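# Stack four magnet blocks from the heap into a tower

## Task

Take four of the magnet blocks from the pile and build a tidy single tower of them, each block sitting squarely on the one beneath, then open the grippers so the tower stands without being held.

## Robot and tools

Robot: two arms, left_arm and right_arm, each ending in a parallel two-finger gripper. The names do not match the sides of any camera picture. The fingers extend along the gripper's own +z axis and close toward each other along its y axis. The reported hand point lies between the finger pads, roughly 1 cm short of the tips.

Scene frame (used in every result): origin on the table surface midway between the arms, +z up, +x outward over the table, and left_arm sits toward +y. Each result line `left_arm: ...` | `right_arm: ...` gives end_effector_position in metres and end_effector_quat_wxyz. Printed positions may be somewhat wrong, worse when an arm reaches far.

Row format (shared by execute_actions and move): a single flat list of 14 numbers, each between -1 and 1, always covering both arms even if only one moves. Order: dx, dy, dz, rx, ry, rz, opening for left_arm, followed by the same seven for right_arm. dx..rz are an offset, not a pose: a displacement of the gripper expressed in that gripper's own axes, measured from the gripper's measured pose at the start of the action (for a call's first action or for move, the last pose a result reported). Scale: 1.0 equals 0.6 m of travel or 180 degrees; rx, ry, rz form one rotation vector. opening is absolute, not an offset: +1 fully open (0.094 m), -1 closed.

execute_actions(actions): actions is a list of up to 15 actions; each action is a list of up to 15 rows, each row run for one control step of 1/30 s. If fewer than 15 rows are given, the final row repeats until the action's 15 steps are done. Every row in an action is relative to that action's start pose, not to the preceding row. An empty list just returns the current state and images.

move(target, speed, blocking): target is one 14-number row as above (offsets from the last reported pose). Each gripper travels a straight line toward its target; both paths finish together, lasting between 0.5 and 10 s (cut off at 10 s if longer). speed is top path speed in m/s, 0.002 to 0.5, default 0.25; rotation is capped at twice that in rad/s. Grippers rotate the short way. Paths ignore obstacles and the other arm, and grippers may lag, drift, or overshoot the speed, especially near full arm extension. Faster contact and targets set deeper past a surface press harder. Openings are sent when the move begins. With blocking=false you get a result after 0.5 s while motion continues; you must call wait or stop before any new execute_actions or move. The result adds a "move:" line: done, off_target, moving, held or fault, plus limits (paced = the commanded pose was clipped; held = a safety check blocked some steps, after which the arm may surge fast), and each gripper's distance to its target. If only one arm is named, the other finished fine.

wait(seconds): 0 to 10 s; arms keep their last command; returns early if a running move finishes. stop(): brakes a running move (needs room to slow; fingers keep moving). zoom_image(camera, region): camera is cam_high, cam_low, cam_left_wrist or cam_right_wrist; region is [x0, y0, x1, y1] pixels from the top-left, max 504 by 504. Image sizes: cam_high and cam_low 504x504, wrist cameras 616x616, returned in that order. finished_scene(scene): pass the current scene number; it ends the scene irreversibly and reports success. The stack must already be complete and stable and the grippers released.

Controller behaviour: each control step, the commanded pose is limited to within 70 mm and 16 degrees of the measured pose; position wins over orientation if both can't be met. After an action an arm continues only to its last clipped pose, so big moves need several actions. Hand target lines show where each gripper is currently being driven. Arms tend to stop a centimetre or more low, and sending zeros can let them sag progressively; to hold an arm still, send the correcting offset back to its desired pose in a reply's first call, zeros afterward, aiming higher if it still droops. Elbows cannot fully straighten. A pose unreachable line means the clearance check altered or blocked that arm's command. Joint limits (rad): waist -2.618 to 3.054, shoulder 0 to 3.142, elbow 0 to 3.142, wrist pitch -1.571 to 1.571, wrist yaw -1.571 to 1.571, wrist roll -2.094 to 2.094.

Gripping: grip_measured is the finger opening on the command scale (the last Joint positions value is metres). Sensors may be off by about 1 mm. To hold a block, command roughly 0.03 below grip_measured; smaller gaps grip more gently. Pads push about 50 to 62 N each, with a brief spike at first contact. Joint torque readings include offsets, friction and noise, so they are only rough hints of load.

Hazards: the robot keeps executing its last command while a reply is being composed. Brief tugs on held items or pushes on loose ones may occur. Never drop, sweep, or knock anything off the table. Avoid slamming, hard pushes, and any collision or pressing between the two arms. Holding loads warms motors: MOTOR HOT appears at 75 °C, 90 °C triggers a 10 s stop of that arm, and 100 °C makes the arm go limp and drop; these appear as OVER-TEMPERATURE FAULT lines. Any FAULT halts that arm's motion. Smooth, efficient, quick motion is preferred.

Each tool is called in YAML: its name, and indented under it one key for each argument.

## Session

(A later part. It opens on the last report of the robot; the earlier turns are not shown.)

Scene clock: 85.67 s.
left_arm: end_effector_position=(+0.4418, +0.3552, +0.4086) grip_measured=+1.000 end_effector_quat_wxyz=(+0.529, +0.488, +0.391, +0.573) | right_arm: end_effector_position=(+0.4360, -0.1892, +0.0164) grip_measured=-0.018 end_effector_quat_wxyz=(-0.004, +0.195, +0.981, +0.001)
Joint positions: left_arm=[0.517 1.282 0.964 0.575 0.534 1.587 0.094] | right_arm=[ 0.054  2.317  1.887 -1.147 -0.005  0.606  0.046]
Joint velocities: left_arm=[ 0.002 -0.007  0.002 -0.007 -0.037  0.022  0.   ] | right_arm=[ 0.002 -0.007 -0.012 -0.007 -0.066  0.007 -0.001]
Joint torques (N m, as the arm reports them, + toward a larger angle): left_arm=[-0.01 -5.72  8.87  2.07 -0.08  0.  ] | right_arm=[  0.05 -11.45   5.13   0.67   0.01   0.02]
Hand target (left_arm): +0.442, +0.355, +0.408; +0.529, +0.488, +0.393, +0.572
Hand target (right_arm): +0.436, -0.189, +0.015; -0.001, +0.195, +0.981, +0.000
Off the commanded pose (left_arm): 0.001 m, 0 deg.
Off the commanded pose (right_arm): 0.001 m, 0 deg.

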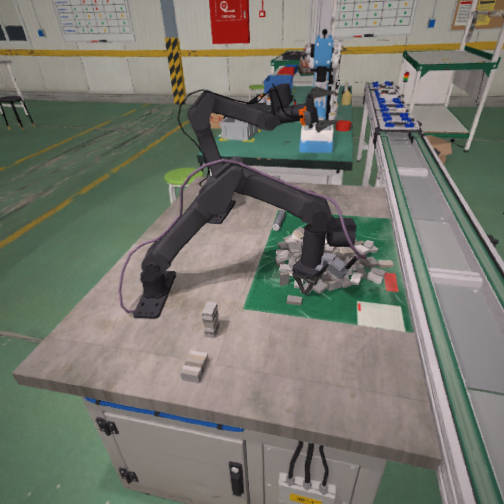

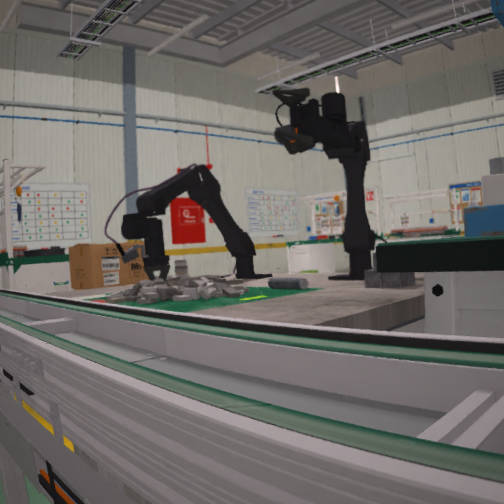

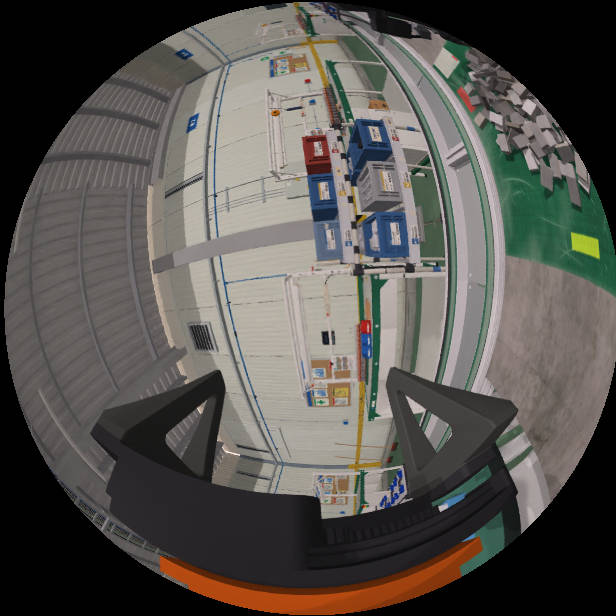

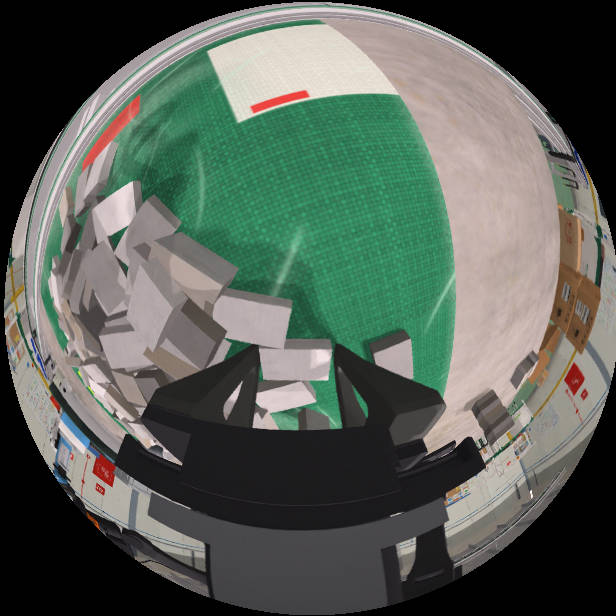

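execute_actions:
  actions:
    - [[0,0,0,0,0,0,1,0,0,0,0,0,0,-0.05],[0,0,0,0,0,0,1,0,0,0,0,0,0,-0.08],[0,0,0,0,0,0,1,0,0,0,0,0,0,-0.1],[0,0,0,0,0,0,1,0,0,0,0,0,0,-0.12],[0,0,0,0,0,0,1,0,0,0,0,0,0,-0.14],[0,0,0,0,0,0,1,0,0,0,0,0,0,-0.16],[0,0,0,0,0,0,1,0,0,0,0,0,0,-0.18],[0,0,0,0,0,0,1,0,0,0,0,0,0,-0.2]]

Scene clock: 87.07 s.
left_arm: end_effector_position=(+0.4415, +0.3551, +0.4098) grip_measured=+1.000 end_effector_quat_wxyz=(+0.530, +0.487, +0.389, +0.575) | right_arm: end_effector_position=(+0.4361, -0.1892, +0.0164) grip_measured=-0.154 end_effector_quat_wxyz=(-0.004, +0.195, +0.981, +0.001)
Joint positions: left_arm=[0.517 1.282 0.964 0.58  0.534 1.587 0.094] | right_arm=[ 0.054  2.317  1.887 -1.147 -0.005  0.606  0.04 ]
Joint velocities: left_arm=[-0.012 -0.007 -0.007 -0.066  0.037 -0.007  0.   ] | right_arm=[ 0.007 -0.017 -0.012 -0.022 -0.007 -0.007 -0.002]
Joint torques (N m, as the arm reports them, + toward a larger angle): left_arm=[-0.02 -5.71  8.88  2.05 -0.08  0.  ] | right_arm=[ -0.03 -11.25   5.47   0.56  -0.04   0.02]
Hand target (left_arm): +0.442, +0.355, +0.409; +0.529, +0.488, +0.391, +0.573
Hand target (right_arm): +0.436, -0.189, +0.016; -0.004, +0.195, +0.981, +0.001
Off the commanded pose (left_arm): 0.001 m, 0 deg.
Off the commanded pose (right_arm): 0.000 m, 0 deg.

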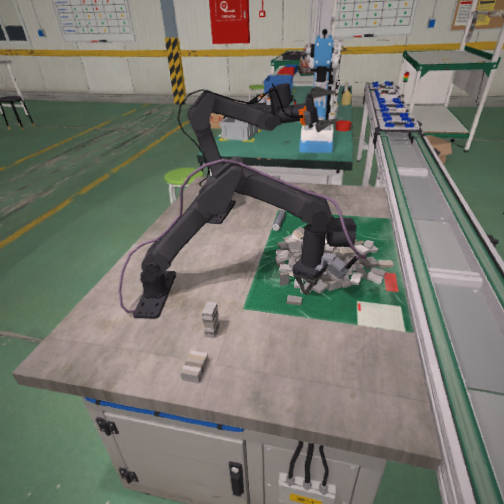

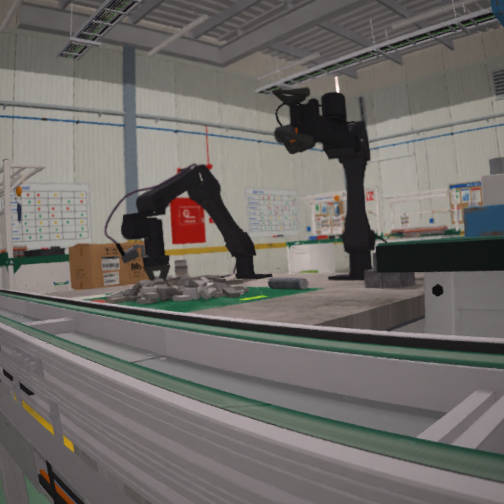

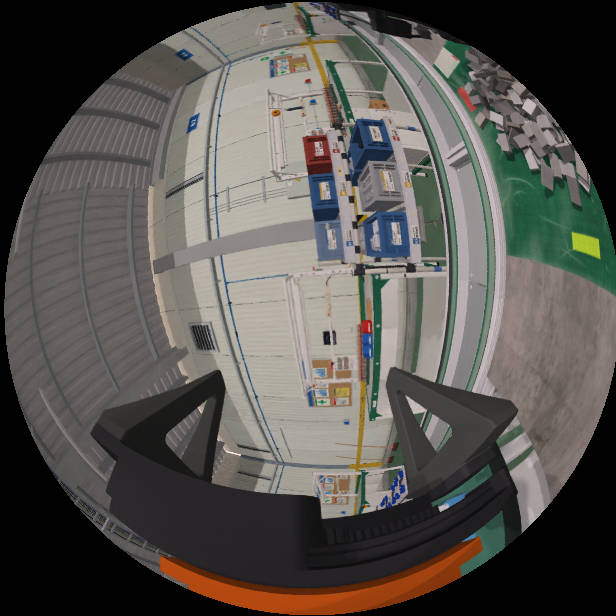

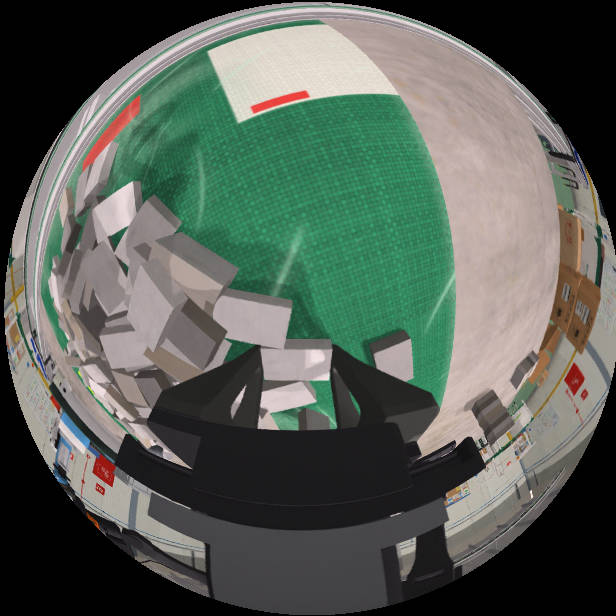

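move:
  target: [0,0,0,0,0,0,1,0,-0.01,-0.045,0,0,0.05,-0.185]
  speed: 0.2

Scene clock: 89.93 s.
left_arm: end_effector_position=(+0.4412, +0.3550, +0.4108) grip_measured=+1.000 end_effector_quat_wxyz=(+0.530, +0.486, +0.388, +0.577) | right_arm: end_effector_position=(+0.4266, -0.1912, +0.0266) grip_measured=-0.154 end_effector_quat_wxyz=(-0.019, +0.260, +0.965, -0.007)
Joint positions: left_arm=[0.517 1.282 0.964 0.585 0.534 1.587 0.094] | right_arm=[ 0.054  2.303  1.903 -1.211 -0.005  0.739  0.04 ]
Joint velocities: left_arm=[-0.007 -0.022 -0.012 -0.066  0.007 -0.066  0.   ] | right_arm=[ 0.012  0.007  0.002  0.037 -0.007 -0.007 -0.001]
Joint torques (N m, as the arm reports them, + toward a larger angle): left_arm=[-0.03 -5.71  8.88  2.06 -0.09  0.  ] | right_arm=[ -1.11 -12.71   7.71   0.33  -0.01   0.11]
Hand target (left_arm): +0.442, +0.355, +0.410; +0.530, +0.487, +0.389, +0.575
Hand target (right_arm): +0.434, -0.195, +0.043; -0.004, +0.271, +0.963, +0.001
Off the commanded pose (left_arm): 0.001 m, 0 deg.
Off the commanded pose (right_arm): 0.019 m, 2 deg.
move: off_target (right_arm)

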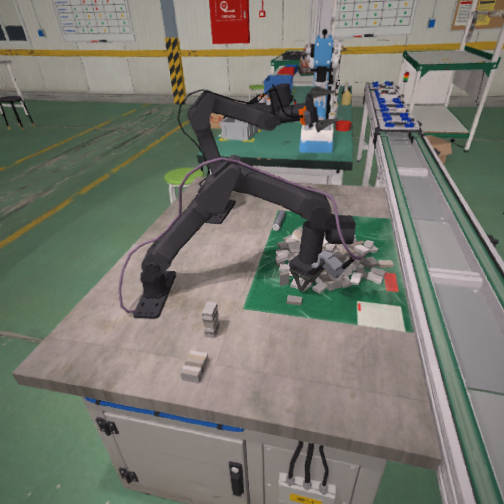

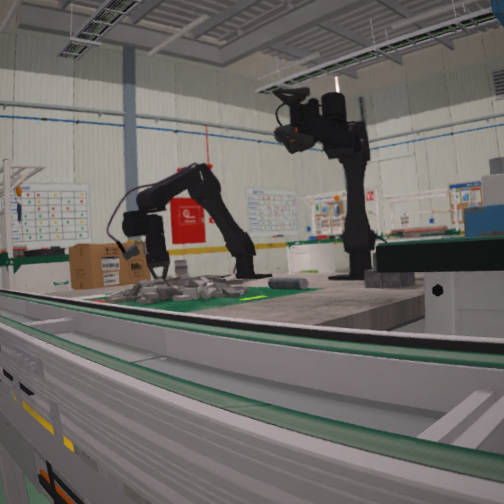

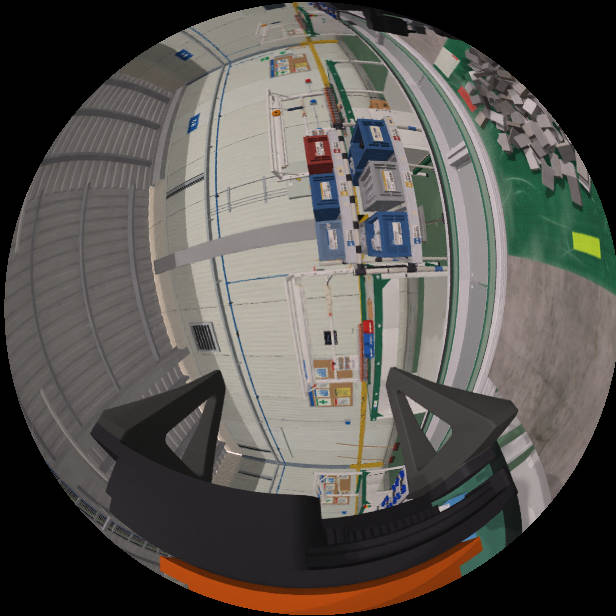

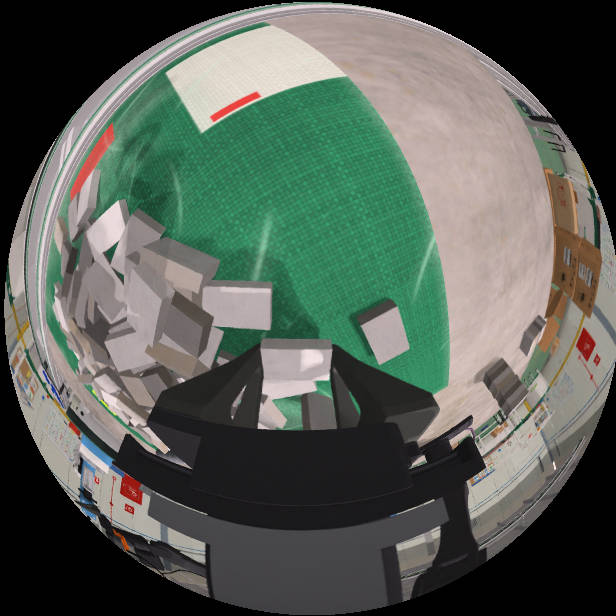

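move:
  target: [0,0,0,0,0,0,1,-0.018,-0.095,-0.04,-0.0123,-0.0056,0.3325,-0.185]
  speed: 0.3

zoom_image:
  camera: "cam_right_wrist"
  region: [220,260,380,420]

Scene clock: 93.80 s.
left_arm: end_effector_position=(+0.4410, +0.3548, +0.4120) grip_measured=+1.000 end_effector_quat_wxyz=(+0.530, +0.486, +0.386, +0.578) | right_arm: end_effector_position=(+0.4118, -0.2419, +0.0480) grip_measured=-0.154 end_effector_quat_wxyz=(-0.004, +0.700, +0.714, -0.001)
Joint positions: left_arm=[0.517 1.282 0.964 0.59  0.534 1.587 0.094] | right_arm=[-0.059  2.156  1.747 -1.169 -0.005  1.652  0.04 ]
Joint velocities: left_arm=[-0.012  0.002  0.002 -0.007 -0.007 -0.007  0.   ] | right_arm=[ 0.007 -0.017 -0.017 -0.022  0.066  0.037 -0.001]
Joint torques (N m, as the arm reports them, + toward a larger angle): left_arm=[-0.01 -5.7   8.86  2.05 -0.09  0.  ] | right_arm=[ -0.67 -11.98   4.09   0.61   0.02   0.09]
Hand target (left_arm): +0.441, +0.355, +0.411; +0.530, +0.486, +0.388, +0.577
Hand target (right_arm): +0.409, -0.246, +0.051; -0.000, +0.707, +0.707, -0.000
Off the commanded pose (left_arm): 0.001 m, 0 deg.
Off the commanded pose (right_arm): 0.006 m, 1 deg.
move: done

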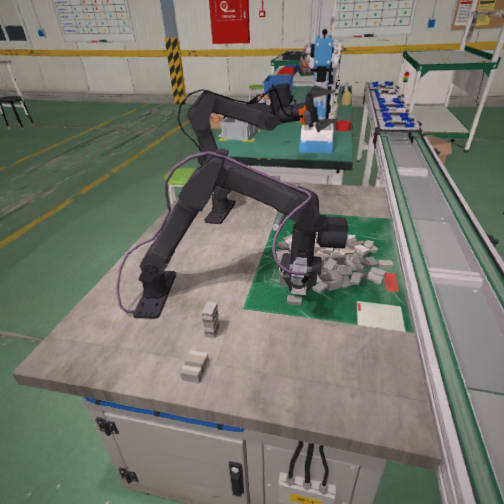

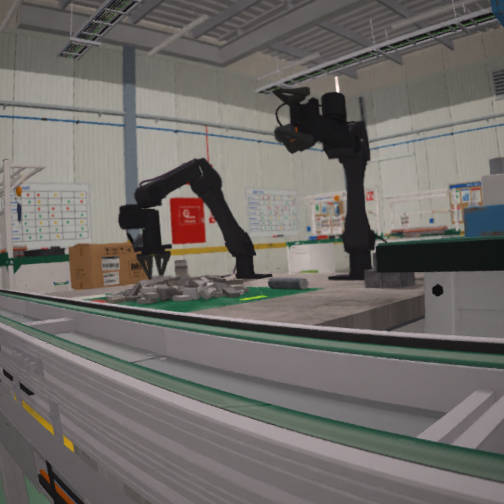

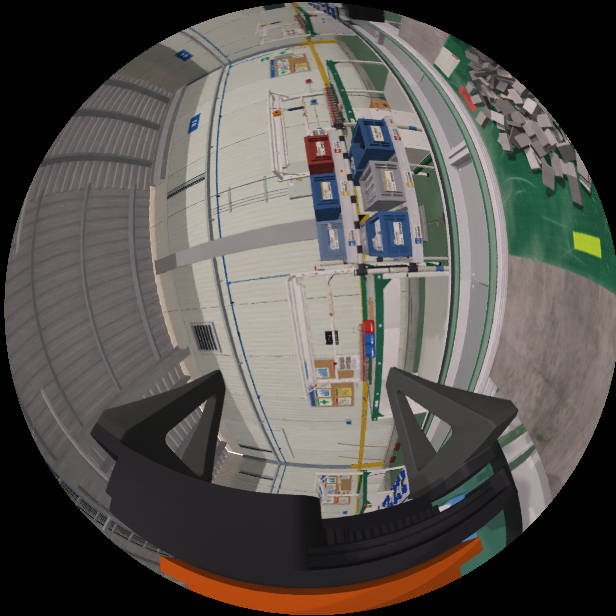

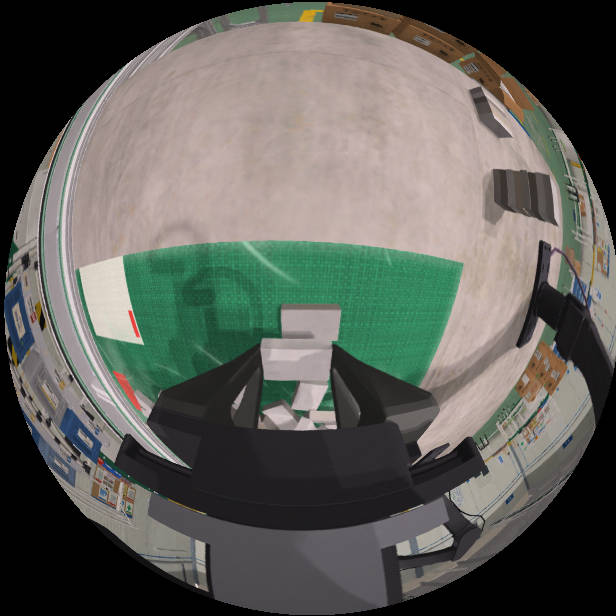

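Region (220, 260, 380, 420) of cam_right_wrist's 616x616 image, scaled by 3.150, with more detail than that image has.

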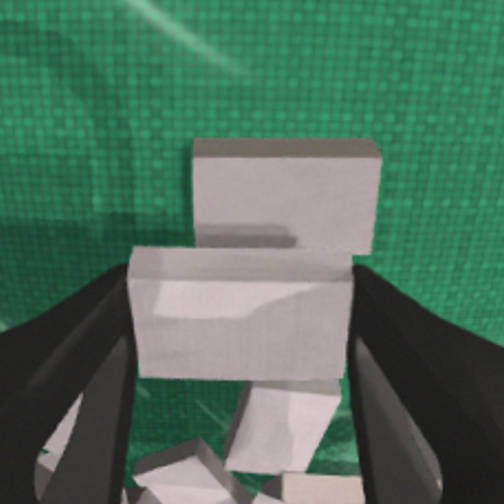

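execute_actions:
  actions:
    - [[0,0,0,0,0,0,1,-0.03,-0.022,0.028,0,-0.002,0.008,-0.185],[0,0,0,0,0,0,1,-0.03,-0.022,0.028,0,-0.002,0.008,-0.185],[0,0,0,0,0,0,1,-0.03,-0.022,0.028,0,-0.002,0.008,-0.185],[0,0,0,0,0,0,1,-0.03,-0.022,0.028,0,-0.002,0.008,-0.185],[0,0,0,0,0,0,1,-0.022,-0.016,0.018,0,-0.002,0.008,-0.185]]

zoom_image:
  camera: "cam_right_wrist"
  region: [240,280,360,400]

Scene clock: 97.53 s.
left_arm: end_effector_position=(+0.4407, +0.3547, +0.4131) grip_measured=+1.000 end_effector_quat_wxyz=(+0.531, +0.485, +0.384, +0.580) | right_arm: end_effector_position=(+0.3992, -0.2546, +0.0321) grip_measured=-0.154 end_effector_quat_wxyz=(-0.011, +0.710, +0.704, -0.008)
Joint positions: left_arm=[0.517 1.282 0.964 0.595 0.534 1.587 0.094] | right_arm=[-0.087  2.135  1.649 -1.112 -0.005  1.651  0.04 ]
Joint velocities: left_arm=[-0.022 -0.017 -0.007  0.022 -0.022 -0.022  0.   ] | right_arm=[-0.012  0.012 -0.002 -0.037  0.037 -0.051  0.   ]
Joint torques (N m, as the arm reports them, + toward a larger angle): left_arm=[-0.02 -5.7   8.87  2.09 -0.09  0.  ] | right_arm=[  0.06 -10.94   5.67   0.55   0.08  -0.01]
Hand target (left_arm): +0.441, +0.355, +0.412; +0.530, +0.486, +0.386, +0.578
Hand target (right_arm): +0.402, -0.255, +0.037; -0.002, +0.709, +0.705, -0.003
Off the commanded pose (left_arm): 0.001 m, 0 deg.
Off the commanded pose (right_arm): 0.006 m, 1 deg.

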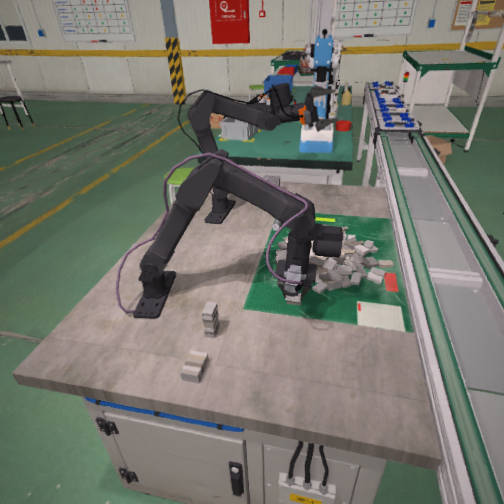

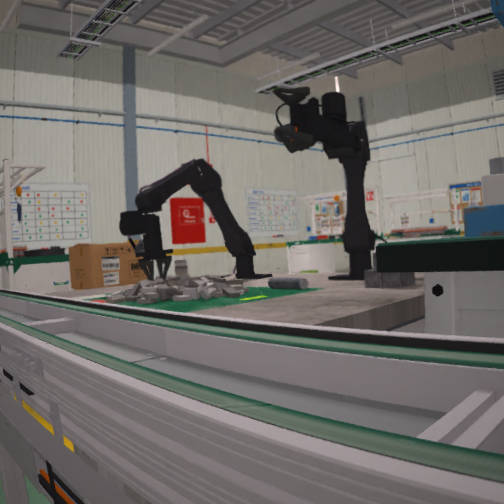

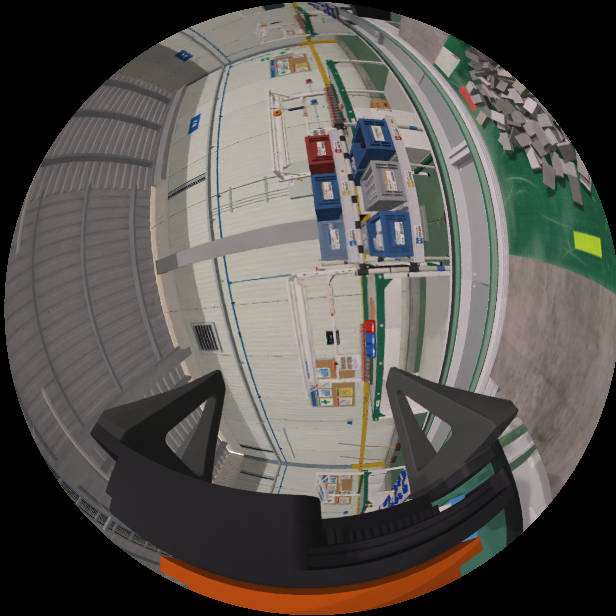

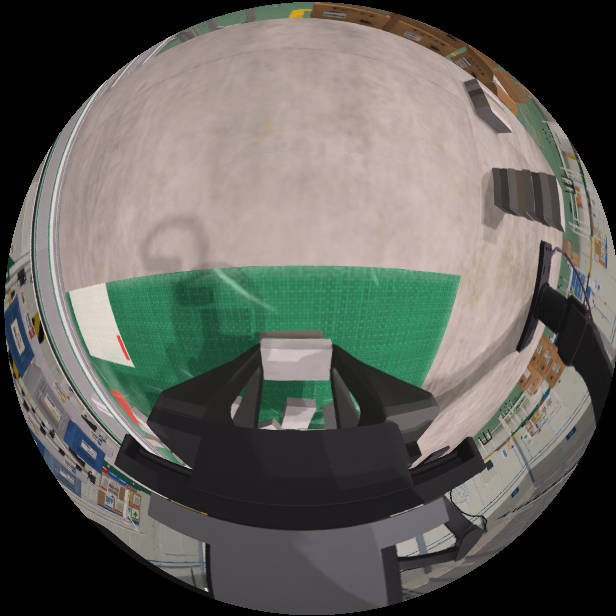

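Region (240, 280, 360, 400) of cam_right_wrist's 616x616 image, scaled by 4.200, with more detail than that image has.

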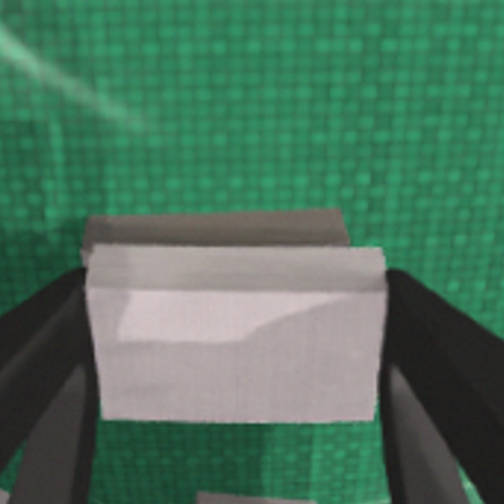

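execute_actions:
  actions:
    - [[0,0,0,0,0,0,1,0.013,0.006,0,-0.008,0,0,-0.185],[0,0,0,0,0,0,1,0.013,0.006,0,-0.008,0,0,-0.185],[0,0,0,0,0,0,1,0.013,0.006,0,-0.008,0,0,-0.185],[0,0,0,0,0,0,1,0.007,0.005,0,-0.008,0,0,-0.185]]

zoom_image:
  camera: "cam_right_wrist"
  region: [240,280,360,400]

Scene clock: 99.40 s.
left_arm: end_effector_position=(+0.4404, +0.3545, +0.4141) grip_measured=+1.000 end_effector_quat_wxyz=(+0.531, +0.484, +0.382, +0.581) | right_arm: end_effector_position=(+0.4053, -0.2517, +0.0320) grip_measured=-0.154 end_effector_quat_wxyz=(-0.002, +0.709, +0.705, +0.001)
Joint positions: left_arm=[0.517 1.282 0.964 0.6   0.534 1.587 0.094] | right_arm=[-0.081  2.135  1.649 -1.086 -0.005  1.656  0.04 ]
Joint velocities: left_arm=[ 0.007  0.012 -0.002 -0.022  0.007  0.007  0.   ] | right_arm=[-0.012 -0.007 -0.012  0.037  0.037 -0.022  0.   ]
Joint torques (N m, as the arm reports them, + toward a larger angle): left_arm=[-0.02 -5.7   8.87  2.   -0.09  0.  ] | right_arm=[  0.58 -10.78   4.29   0.63  -0.02   0.06]
Hand target (left_arm): +0.441, +0.355, +0.413; +0.531, +0.485, +0.384, +0.580
Hand target (right_arm): +0.402, -0.250, +0.032; -0.002, +0.710, +0.704, +0.000
Off the commanded pose (left_arm): 0.001 m, 0 deg.
Off the commanded pose (right_arm): 0.003 m, 0 deg.

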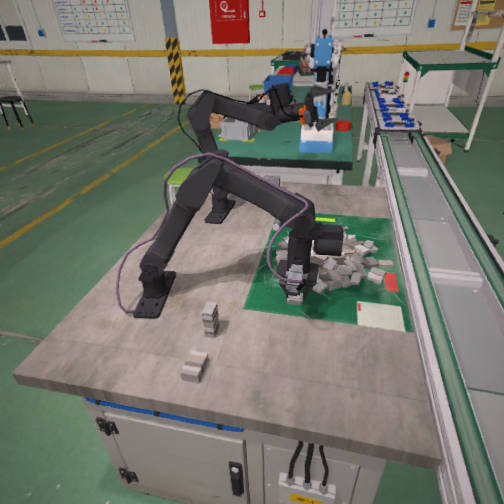

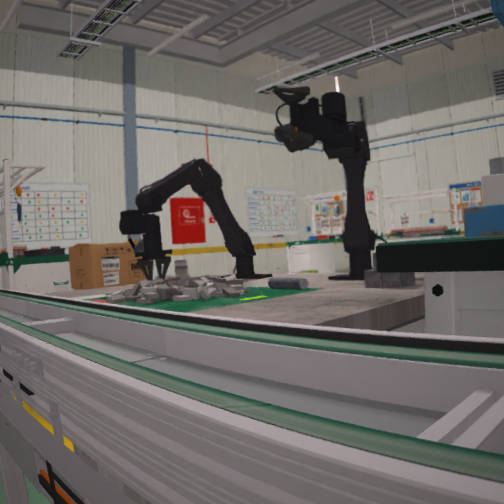

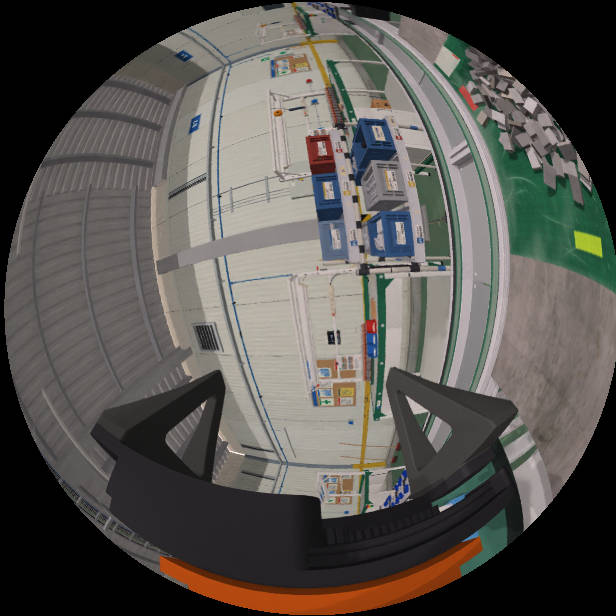

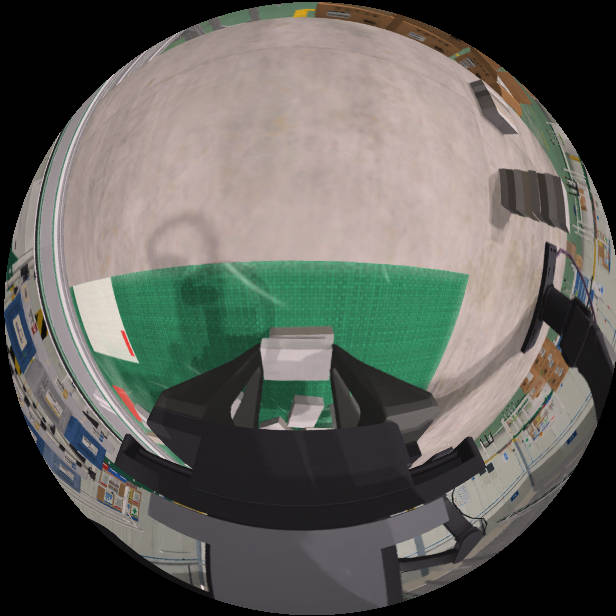

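Region (240, 280, 360, 400) of cam_right_wrist's 616x616 image, scaled by 4.200, with more detail than that image has.

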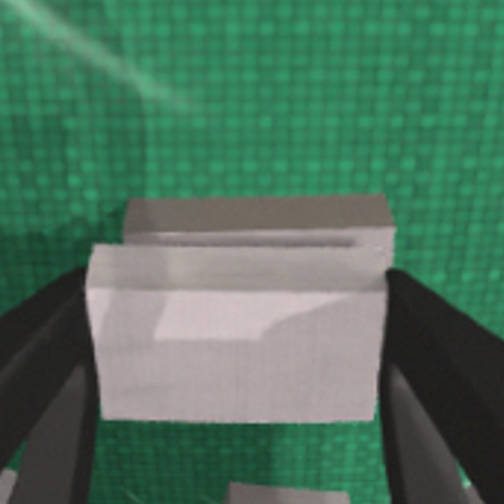

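execute_actions:
  actions: []

Scene clock: 103.27 s.
left_arm: end_effector_position=(+0.4404, +0.3545, +0.4141) grip_measured=+1.000 end_effector_quat_wxyz=(+0.531, +0.484, +0.382, +0.581) | right_arm: end_effector_position=(+0.4055, -0.2517, +0.0320) grip_measured=-0.154 end_effector_quat_wxyz=(-0.002, +0.709, +0.705, +0.002)
Joint positions: left_arm=[0.517 1.282 0.964 0.6   0.534 1.587 0.094] | right_arm=[-0.081  2.135  1.649 -1.086 -0.005  1.656  0.04 ]
Joint velocities: left_arm=[ 0.002 -0.017  0.012 -0.037 -0.022 -0.007  0.   ] | right_arm=[-0.022  0.002 -0.007  0.066 -0.066  0.066  0.001]
Joint torques (N m, as the arm reports them, + toward a larger angle): left_arm=[-0.02 -5.7   8.85  2.05 -0.09  0.  ] | right_arm=[  0.46 -10.81   4.38   0.61  -0.03   0.08]
Hand target (left_arm): +0.441, +0.355, +0.413; +0.531, +0.485, +0.384, +0.580
Hand target (right_arm): +0.402, -0.250, +0.032; -0.002, +0.710, +0.704, +0.000
Off the commanded pose (left_arm): 0.001 m, 0 deg.
Off the commanded pose (right_arm): 0.004 m, 0 deg.

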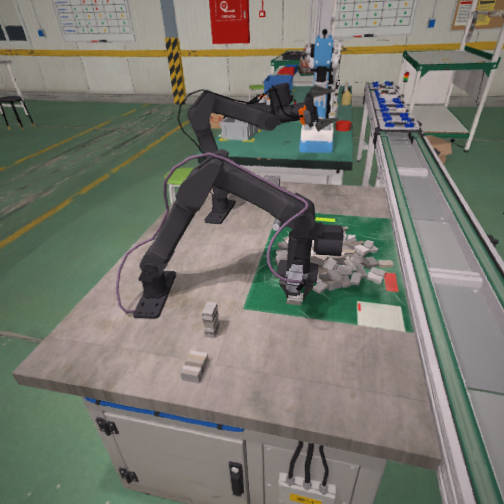

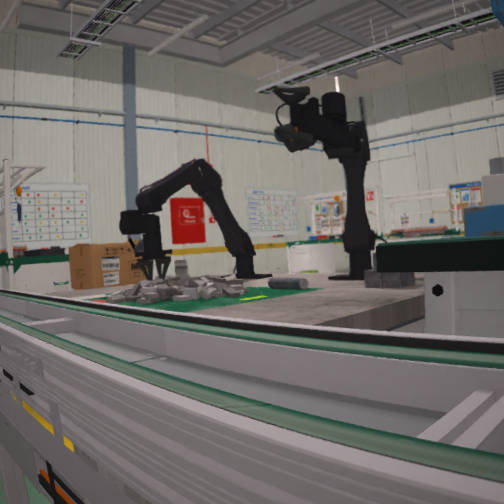

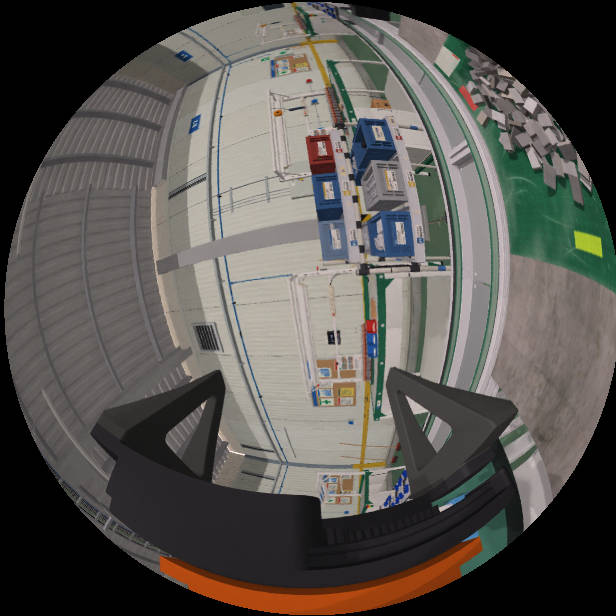

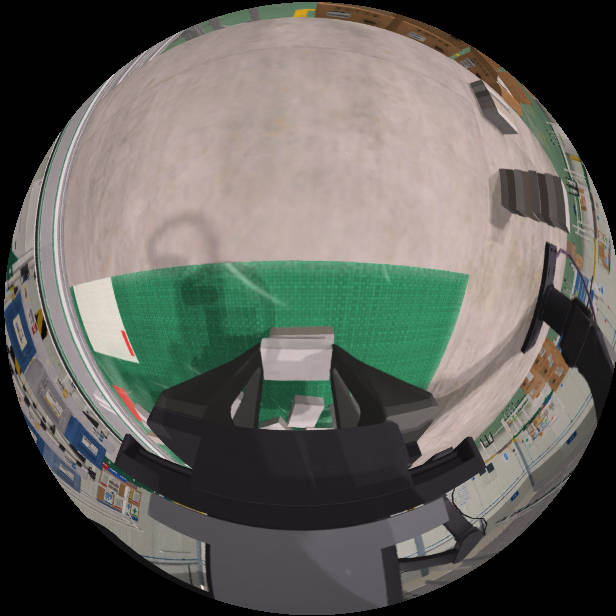

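execute_actions:
  actions:
    - [[0,0,0,0,0,0,1,0,-0.010,-0.002,0,0,-0.004,-0.185],[0,0,0,0,0,0,1,0,-0.010,-0.002,0,0,-0.004,-0.185],[0,0,0,0,0,0,1,0,-0.010,-0.002,0,0,-0.004,-0.185],[0,0,0,0,0,0,1,0,-0.006,-0.001,0,0,-0.004,-0.185]]

zoom_image:
  camera: "cam_right_wrist"
  region: [240,280,360,400]

Scene clock: 105.13 s.
left_arm: end_effector_position=(+0.4401, +0.3544, +0.4152) grip_measured=+1.000 end_effector_quat_wxyz=(+0.531, +0.484, +0.380, +0.583) | right_arm: end_effector_position=(+0.4059, -0.2517, +0.0320) grip_measured=-0.154 end_effector_quat_wxyz=(-0.002, +0.709, +0.706, +0.002)
Joint positions: left_arm=[0.517 1.282 0.964 0.605 0.534 1.587 0.094] | right_arm=[-0.081  2.135  1.649 -1.084 -0.005  1.653  0.04 ]
Joint velocities: left_arm=[-0.002  0.017 -0.002 -0.037 -0.037 -0.022  0.   ] | right_arm=[-0.002 -0.012 -0.017  0.037 -0.037 -0.022 -0.   ]
Joint torques (N m, as the arm reports them, + toward a larger angle): left_arm=[-0.02 -5.69  8.85  2.03 -0.09  0.  ] | right_arm=[  0.06 -11.     4.16   0.6   -0.05  -0.08]
Hand target (left_arm): +0.440, +0.355, +0.414; +0.531, +0.484, +0.382, +0.581
Hand target (right_arm): +0.402, -0.252, +0.033; -0.002, +0.705, +0.709, +0.001
Off the commanded pose (left_arm): 0.001 m, 0 deg.
Off the commanded pose (right_arm): 0.004 m, 1 deg.

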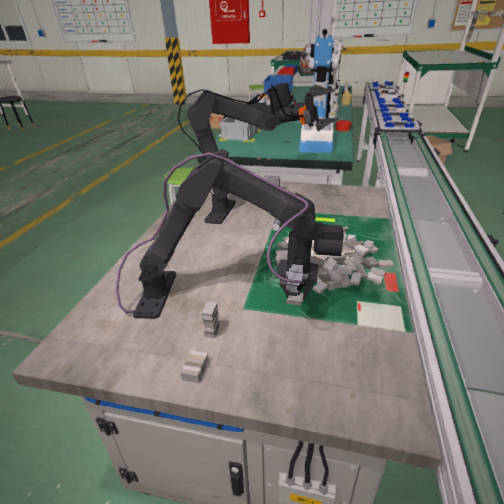

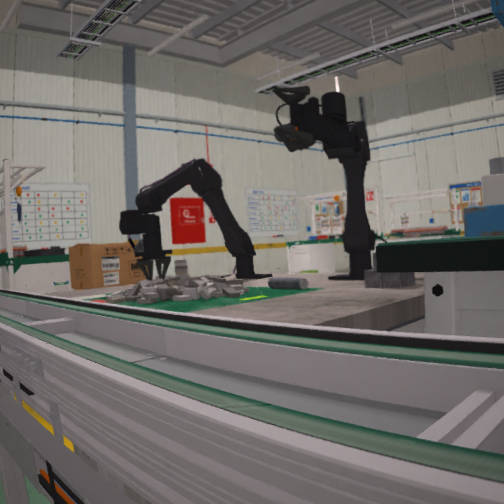

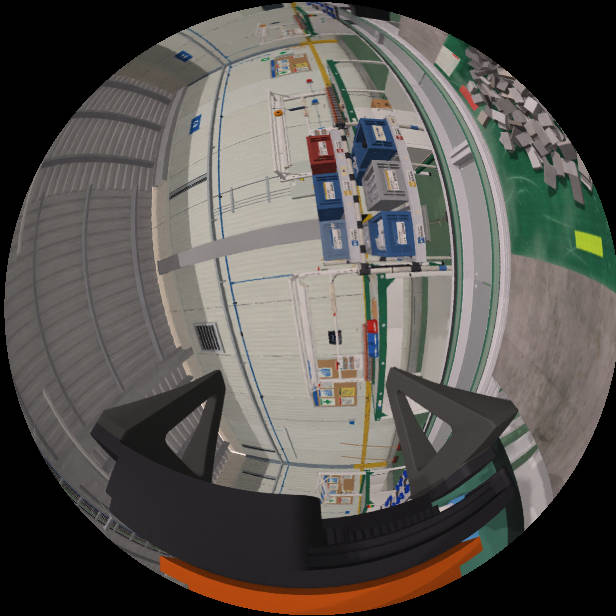

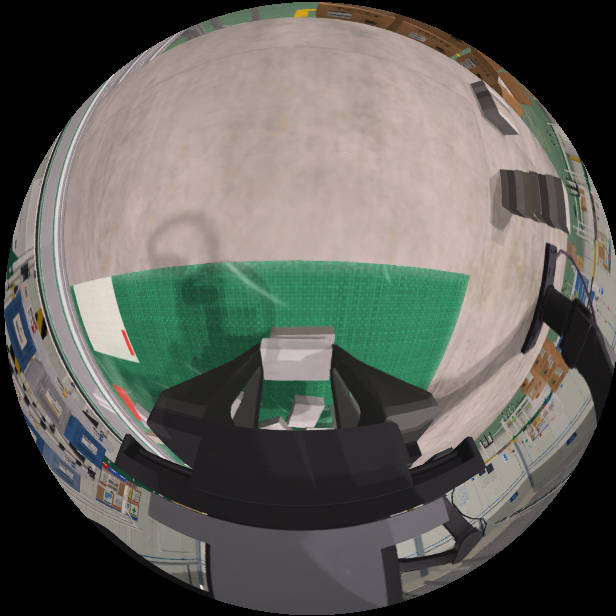

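Region (240, 280, 360, 400) of cam_right_wrist's 616x616 image, scaled by 4.200, with more detail than that image has.

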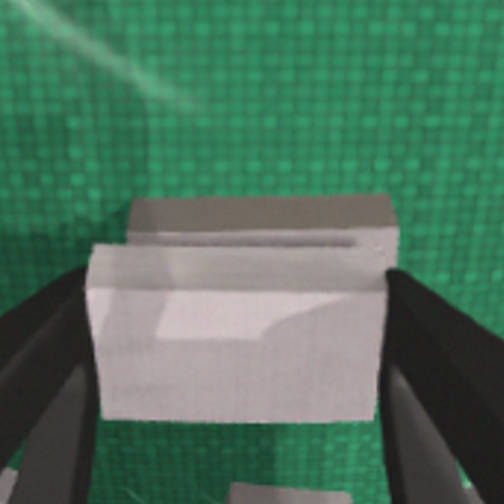

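execute_actions:
  actions:
    - [[0,0,0,0,0,0,1,0,-0.018,-0.006,0,0,-0.010,-0.185],[0,0,0,0,0,0,1,0,-0.018,-0.006,0,0,-0.010,-0.185],[0,0,0,0,0,0,1,0,-0.018,-0.006,0,0,-0.010,-0.185],[0,0,0,0,0,0,1,0,-0.007,-0.002,0,0,-0.005,-0.185]]

zoom_image:
  camera: "cam_right_wrist"
  region: [240,280,360,400]

Scene clock: 106.60 s.
left_arm: end_effector_position=(+0.4399, +0.3543, +0.4162) grip_measured=+1.000 end_effector_quat_wxyz=(+0.531, +0.483, +0.378, +0.584) | right_arm: end_effector_position=(+0.4009, -0.2521, +0.0317) grip_measured=-0.154 end_effector_quat_wxyz=(-0.003, +0.705, +0.709, +0.001)
Joint positions: left_arm=[0.517 1.282 0.964 0.61  0.534 1.587 0.094] | right_arm=[-0.081  2.12   1.624 -1.078 -0.005  1.644  0.04 ]
Joint velocities: left_arm=[-0.002 -0.012 -0.002  0.022 -0.051  0.007  0.   ] | right_arm=[-0.022 -0.002  0.007  0.037 -0.022  0.051  0.001]
Joint torques (N m, as the arm reports them, + toward a larger angle): left_arm=[-0.01 -5.69  8.85  2.04 -0.09  0.  ] | right_arm=[  0.14 -10.14   5.65   0.6   -0.05  -0.03]
Hand target (left_arm): +0.440, +0.354, +0.415; +0.531, +0.484, +0.380, +0.583
Hand target (right_arm): +0.402, -0.252, +0.033; -0.002, +0.703, +0.711, +0.002
Off the commanded pose (left_arm): 0.001 m, 0 deg.
Off the commanded pose (right_arm): 0.002 m, 0 deg.

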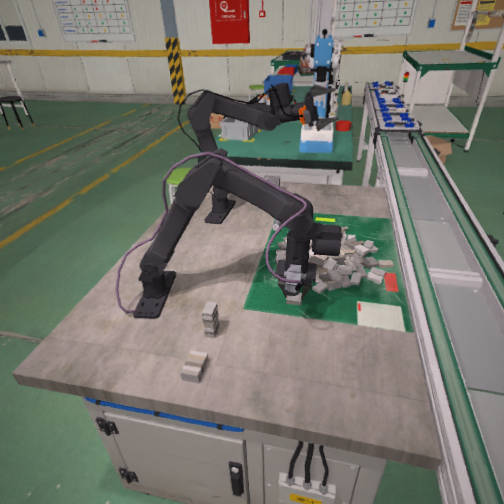

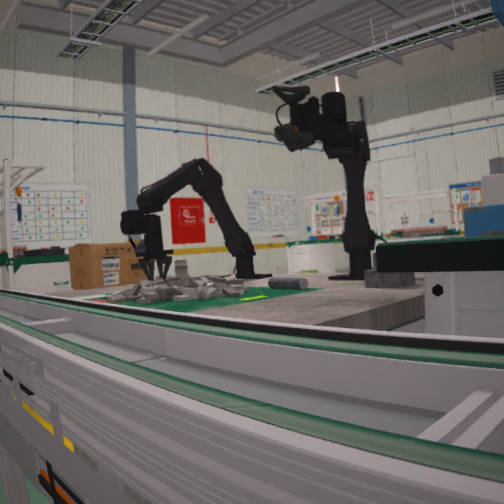

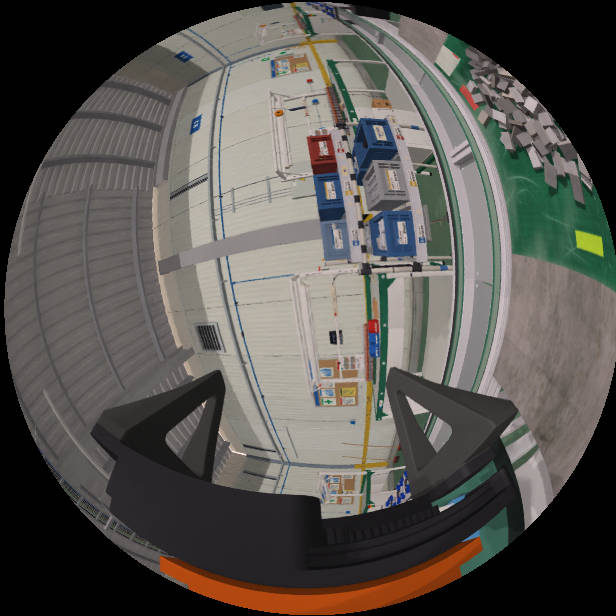

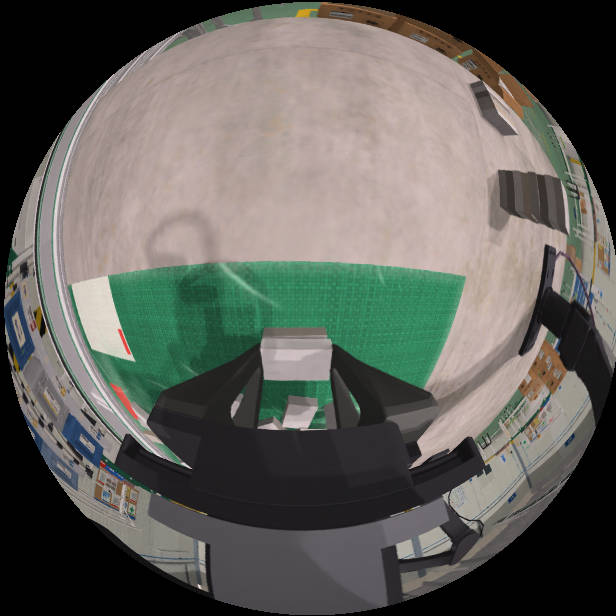

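Region (240, 280, 360, 400) of cam_right_wrist's 616x616 image, scaled by 4.200, with more detail than that image has.

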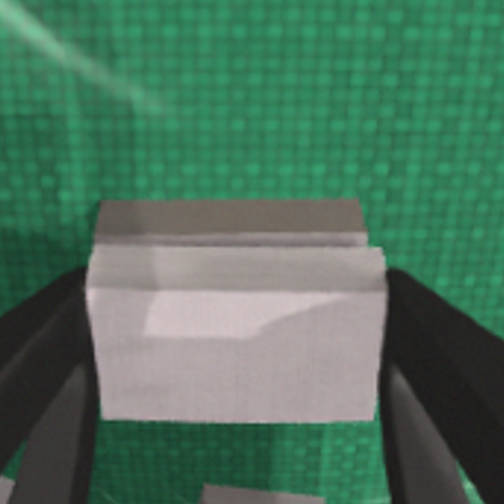

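execute_actions:
  actions:
    - [[0,0,0,0,0,0,1,0,0.003,0.012,0,0,0,-0.185],[0,0,0,0,0,0,1,0,0.003,0.016,0,0,0,-0.185],[0,0,0,0,0,0,1,0,0.003,0.016,0,0,0,-0.185],[0,0,0,0,0,0,1,0,0.002,0.008,0,0,0,-0.185]]

zoom_image:
  camera: "cam_right_wrist"
  region: [240,280,360,400]

Scene clock: 108.20 s.
left_arm: end_effector_position=(+0.4396, +0.3541, +0.4172) grip_measured=+1.000 end_effector_quat_wxyz=(+0.532, +0.482, +0.377, +0.586) | right_arm: end_effector_position=(+0.4038, -0.2518, +0.0317) grip_measured=-0.154 end_effector_quat_wxyz=(+0.001, +0.705, +0.709, +0.005)
Joint positions: left_arm=[0.517 1.282 0.964 0.615 0.534 1.587 0.094] | right_arm=[-0.081  2.12   1.624 -1.066 -0.005  1.644  0.04 ]
Joint velocities: left_arm=[-0.002 -0.002  0.002 -0.037  0.037  0.007  0.   ] | right_arm=[ 0.007  0.002 -0.007  0.066  0.007  0.022 -0.002]
Joint torques (N m, as the arm reports them, + toward a larger angle): left_arm=[-0.02 -5.69  8.85  2.02 -0.1   0.  ] | right_arm=[ 0.03 -9.17  5.16  0.65 -0.05  0.03]
Hand target (left_arm): +0.440, +0.354, +0.416; +0.531, +0.483, +0.378, +0.584
Hand target (right_arm): +0.402, -0.252, +0.027; -0.003, +0.705, +0.709, +0.001
Off the commanded pose (left_arm): 0.001 m, 0 deg.
Off the commanded pose (right_arm): 0.005 m, 1 deg.

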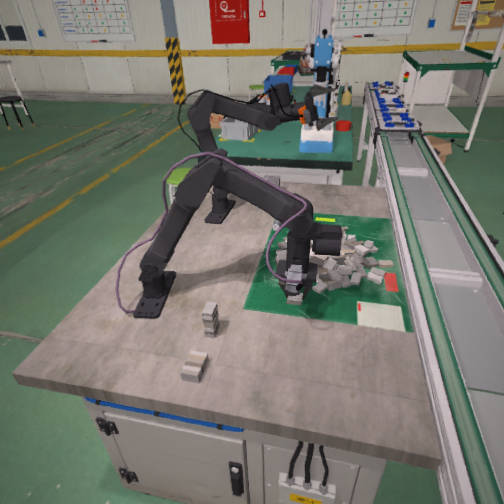

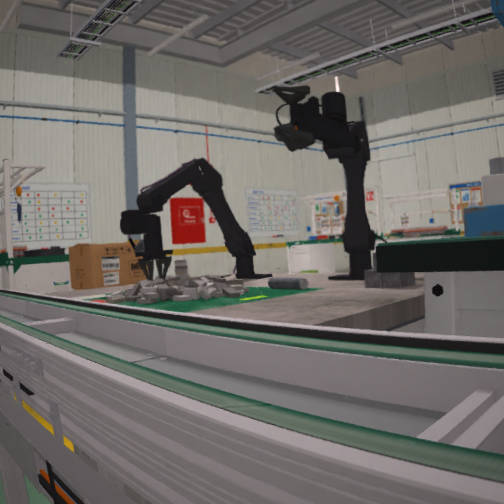

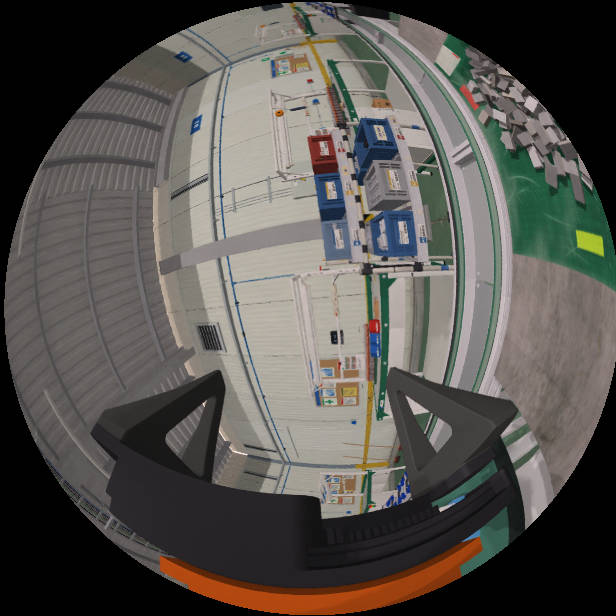

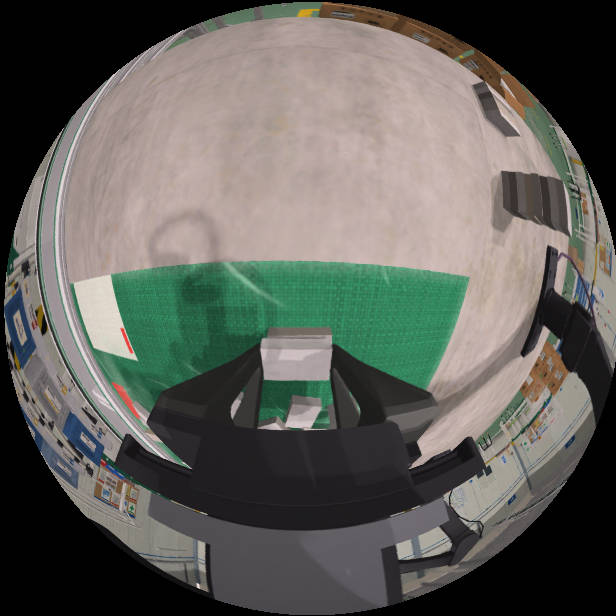

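Region (240, 280, 360, 400) of cam_right_wrist's 616x616 image, scaled by 4.200, with more detail than that image has.

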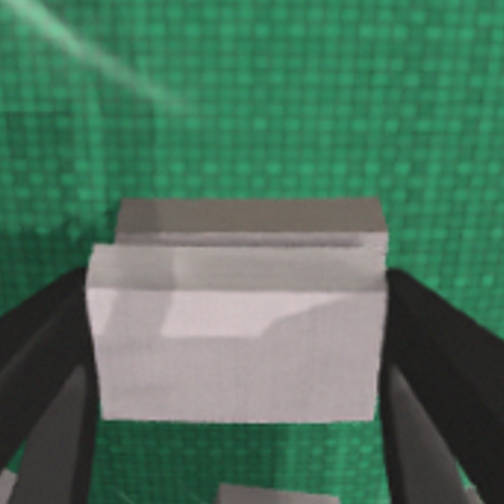

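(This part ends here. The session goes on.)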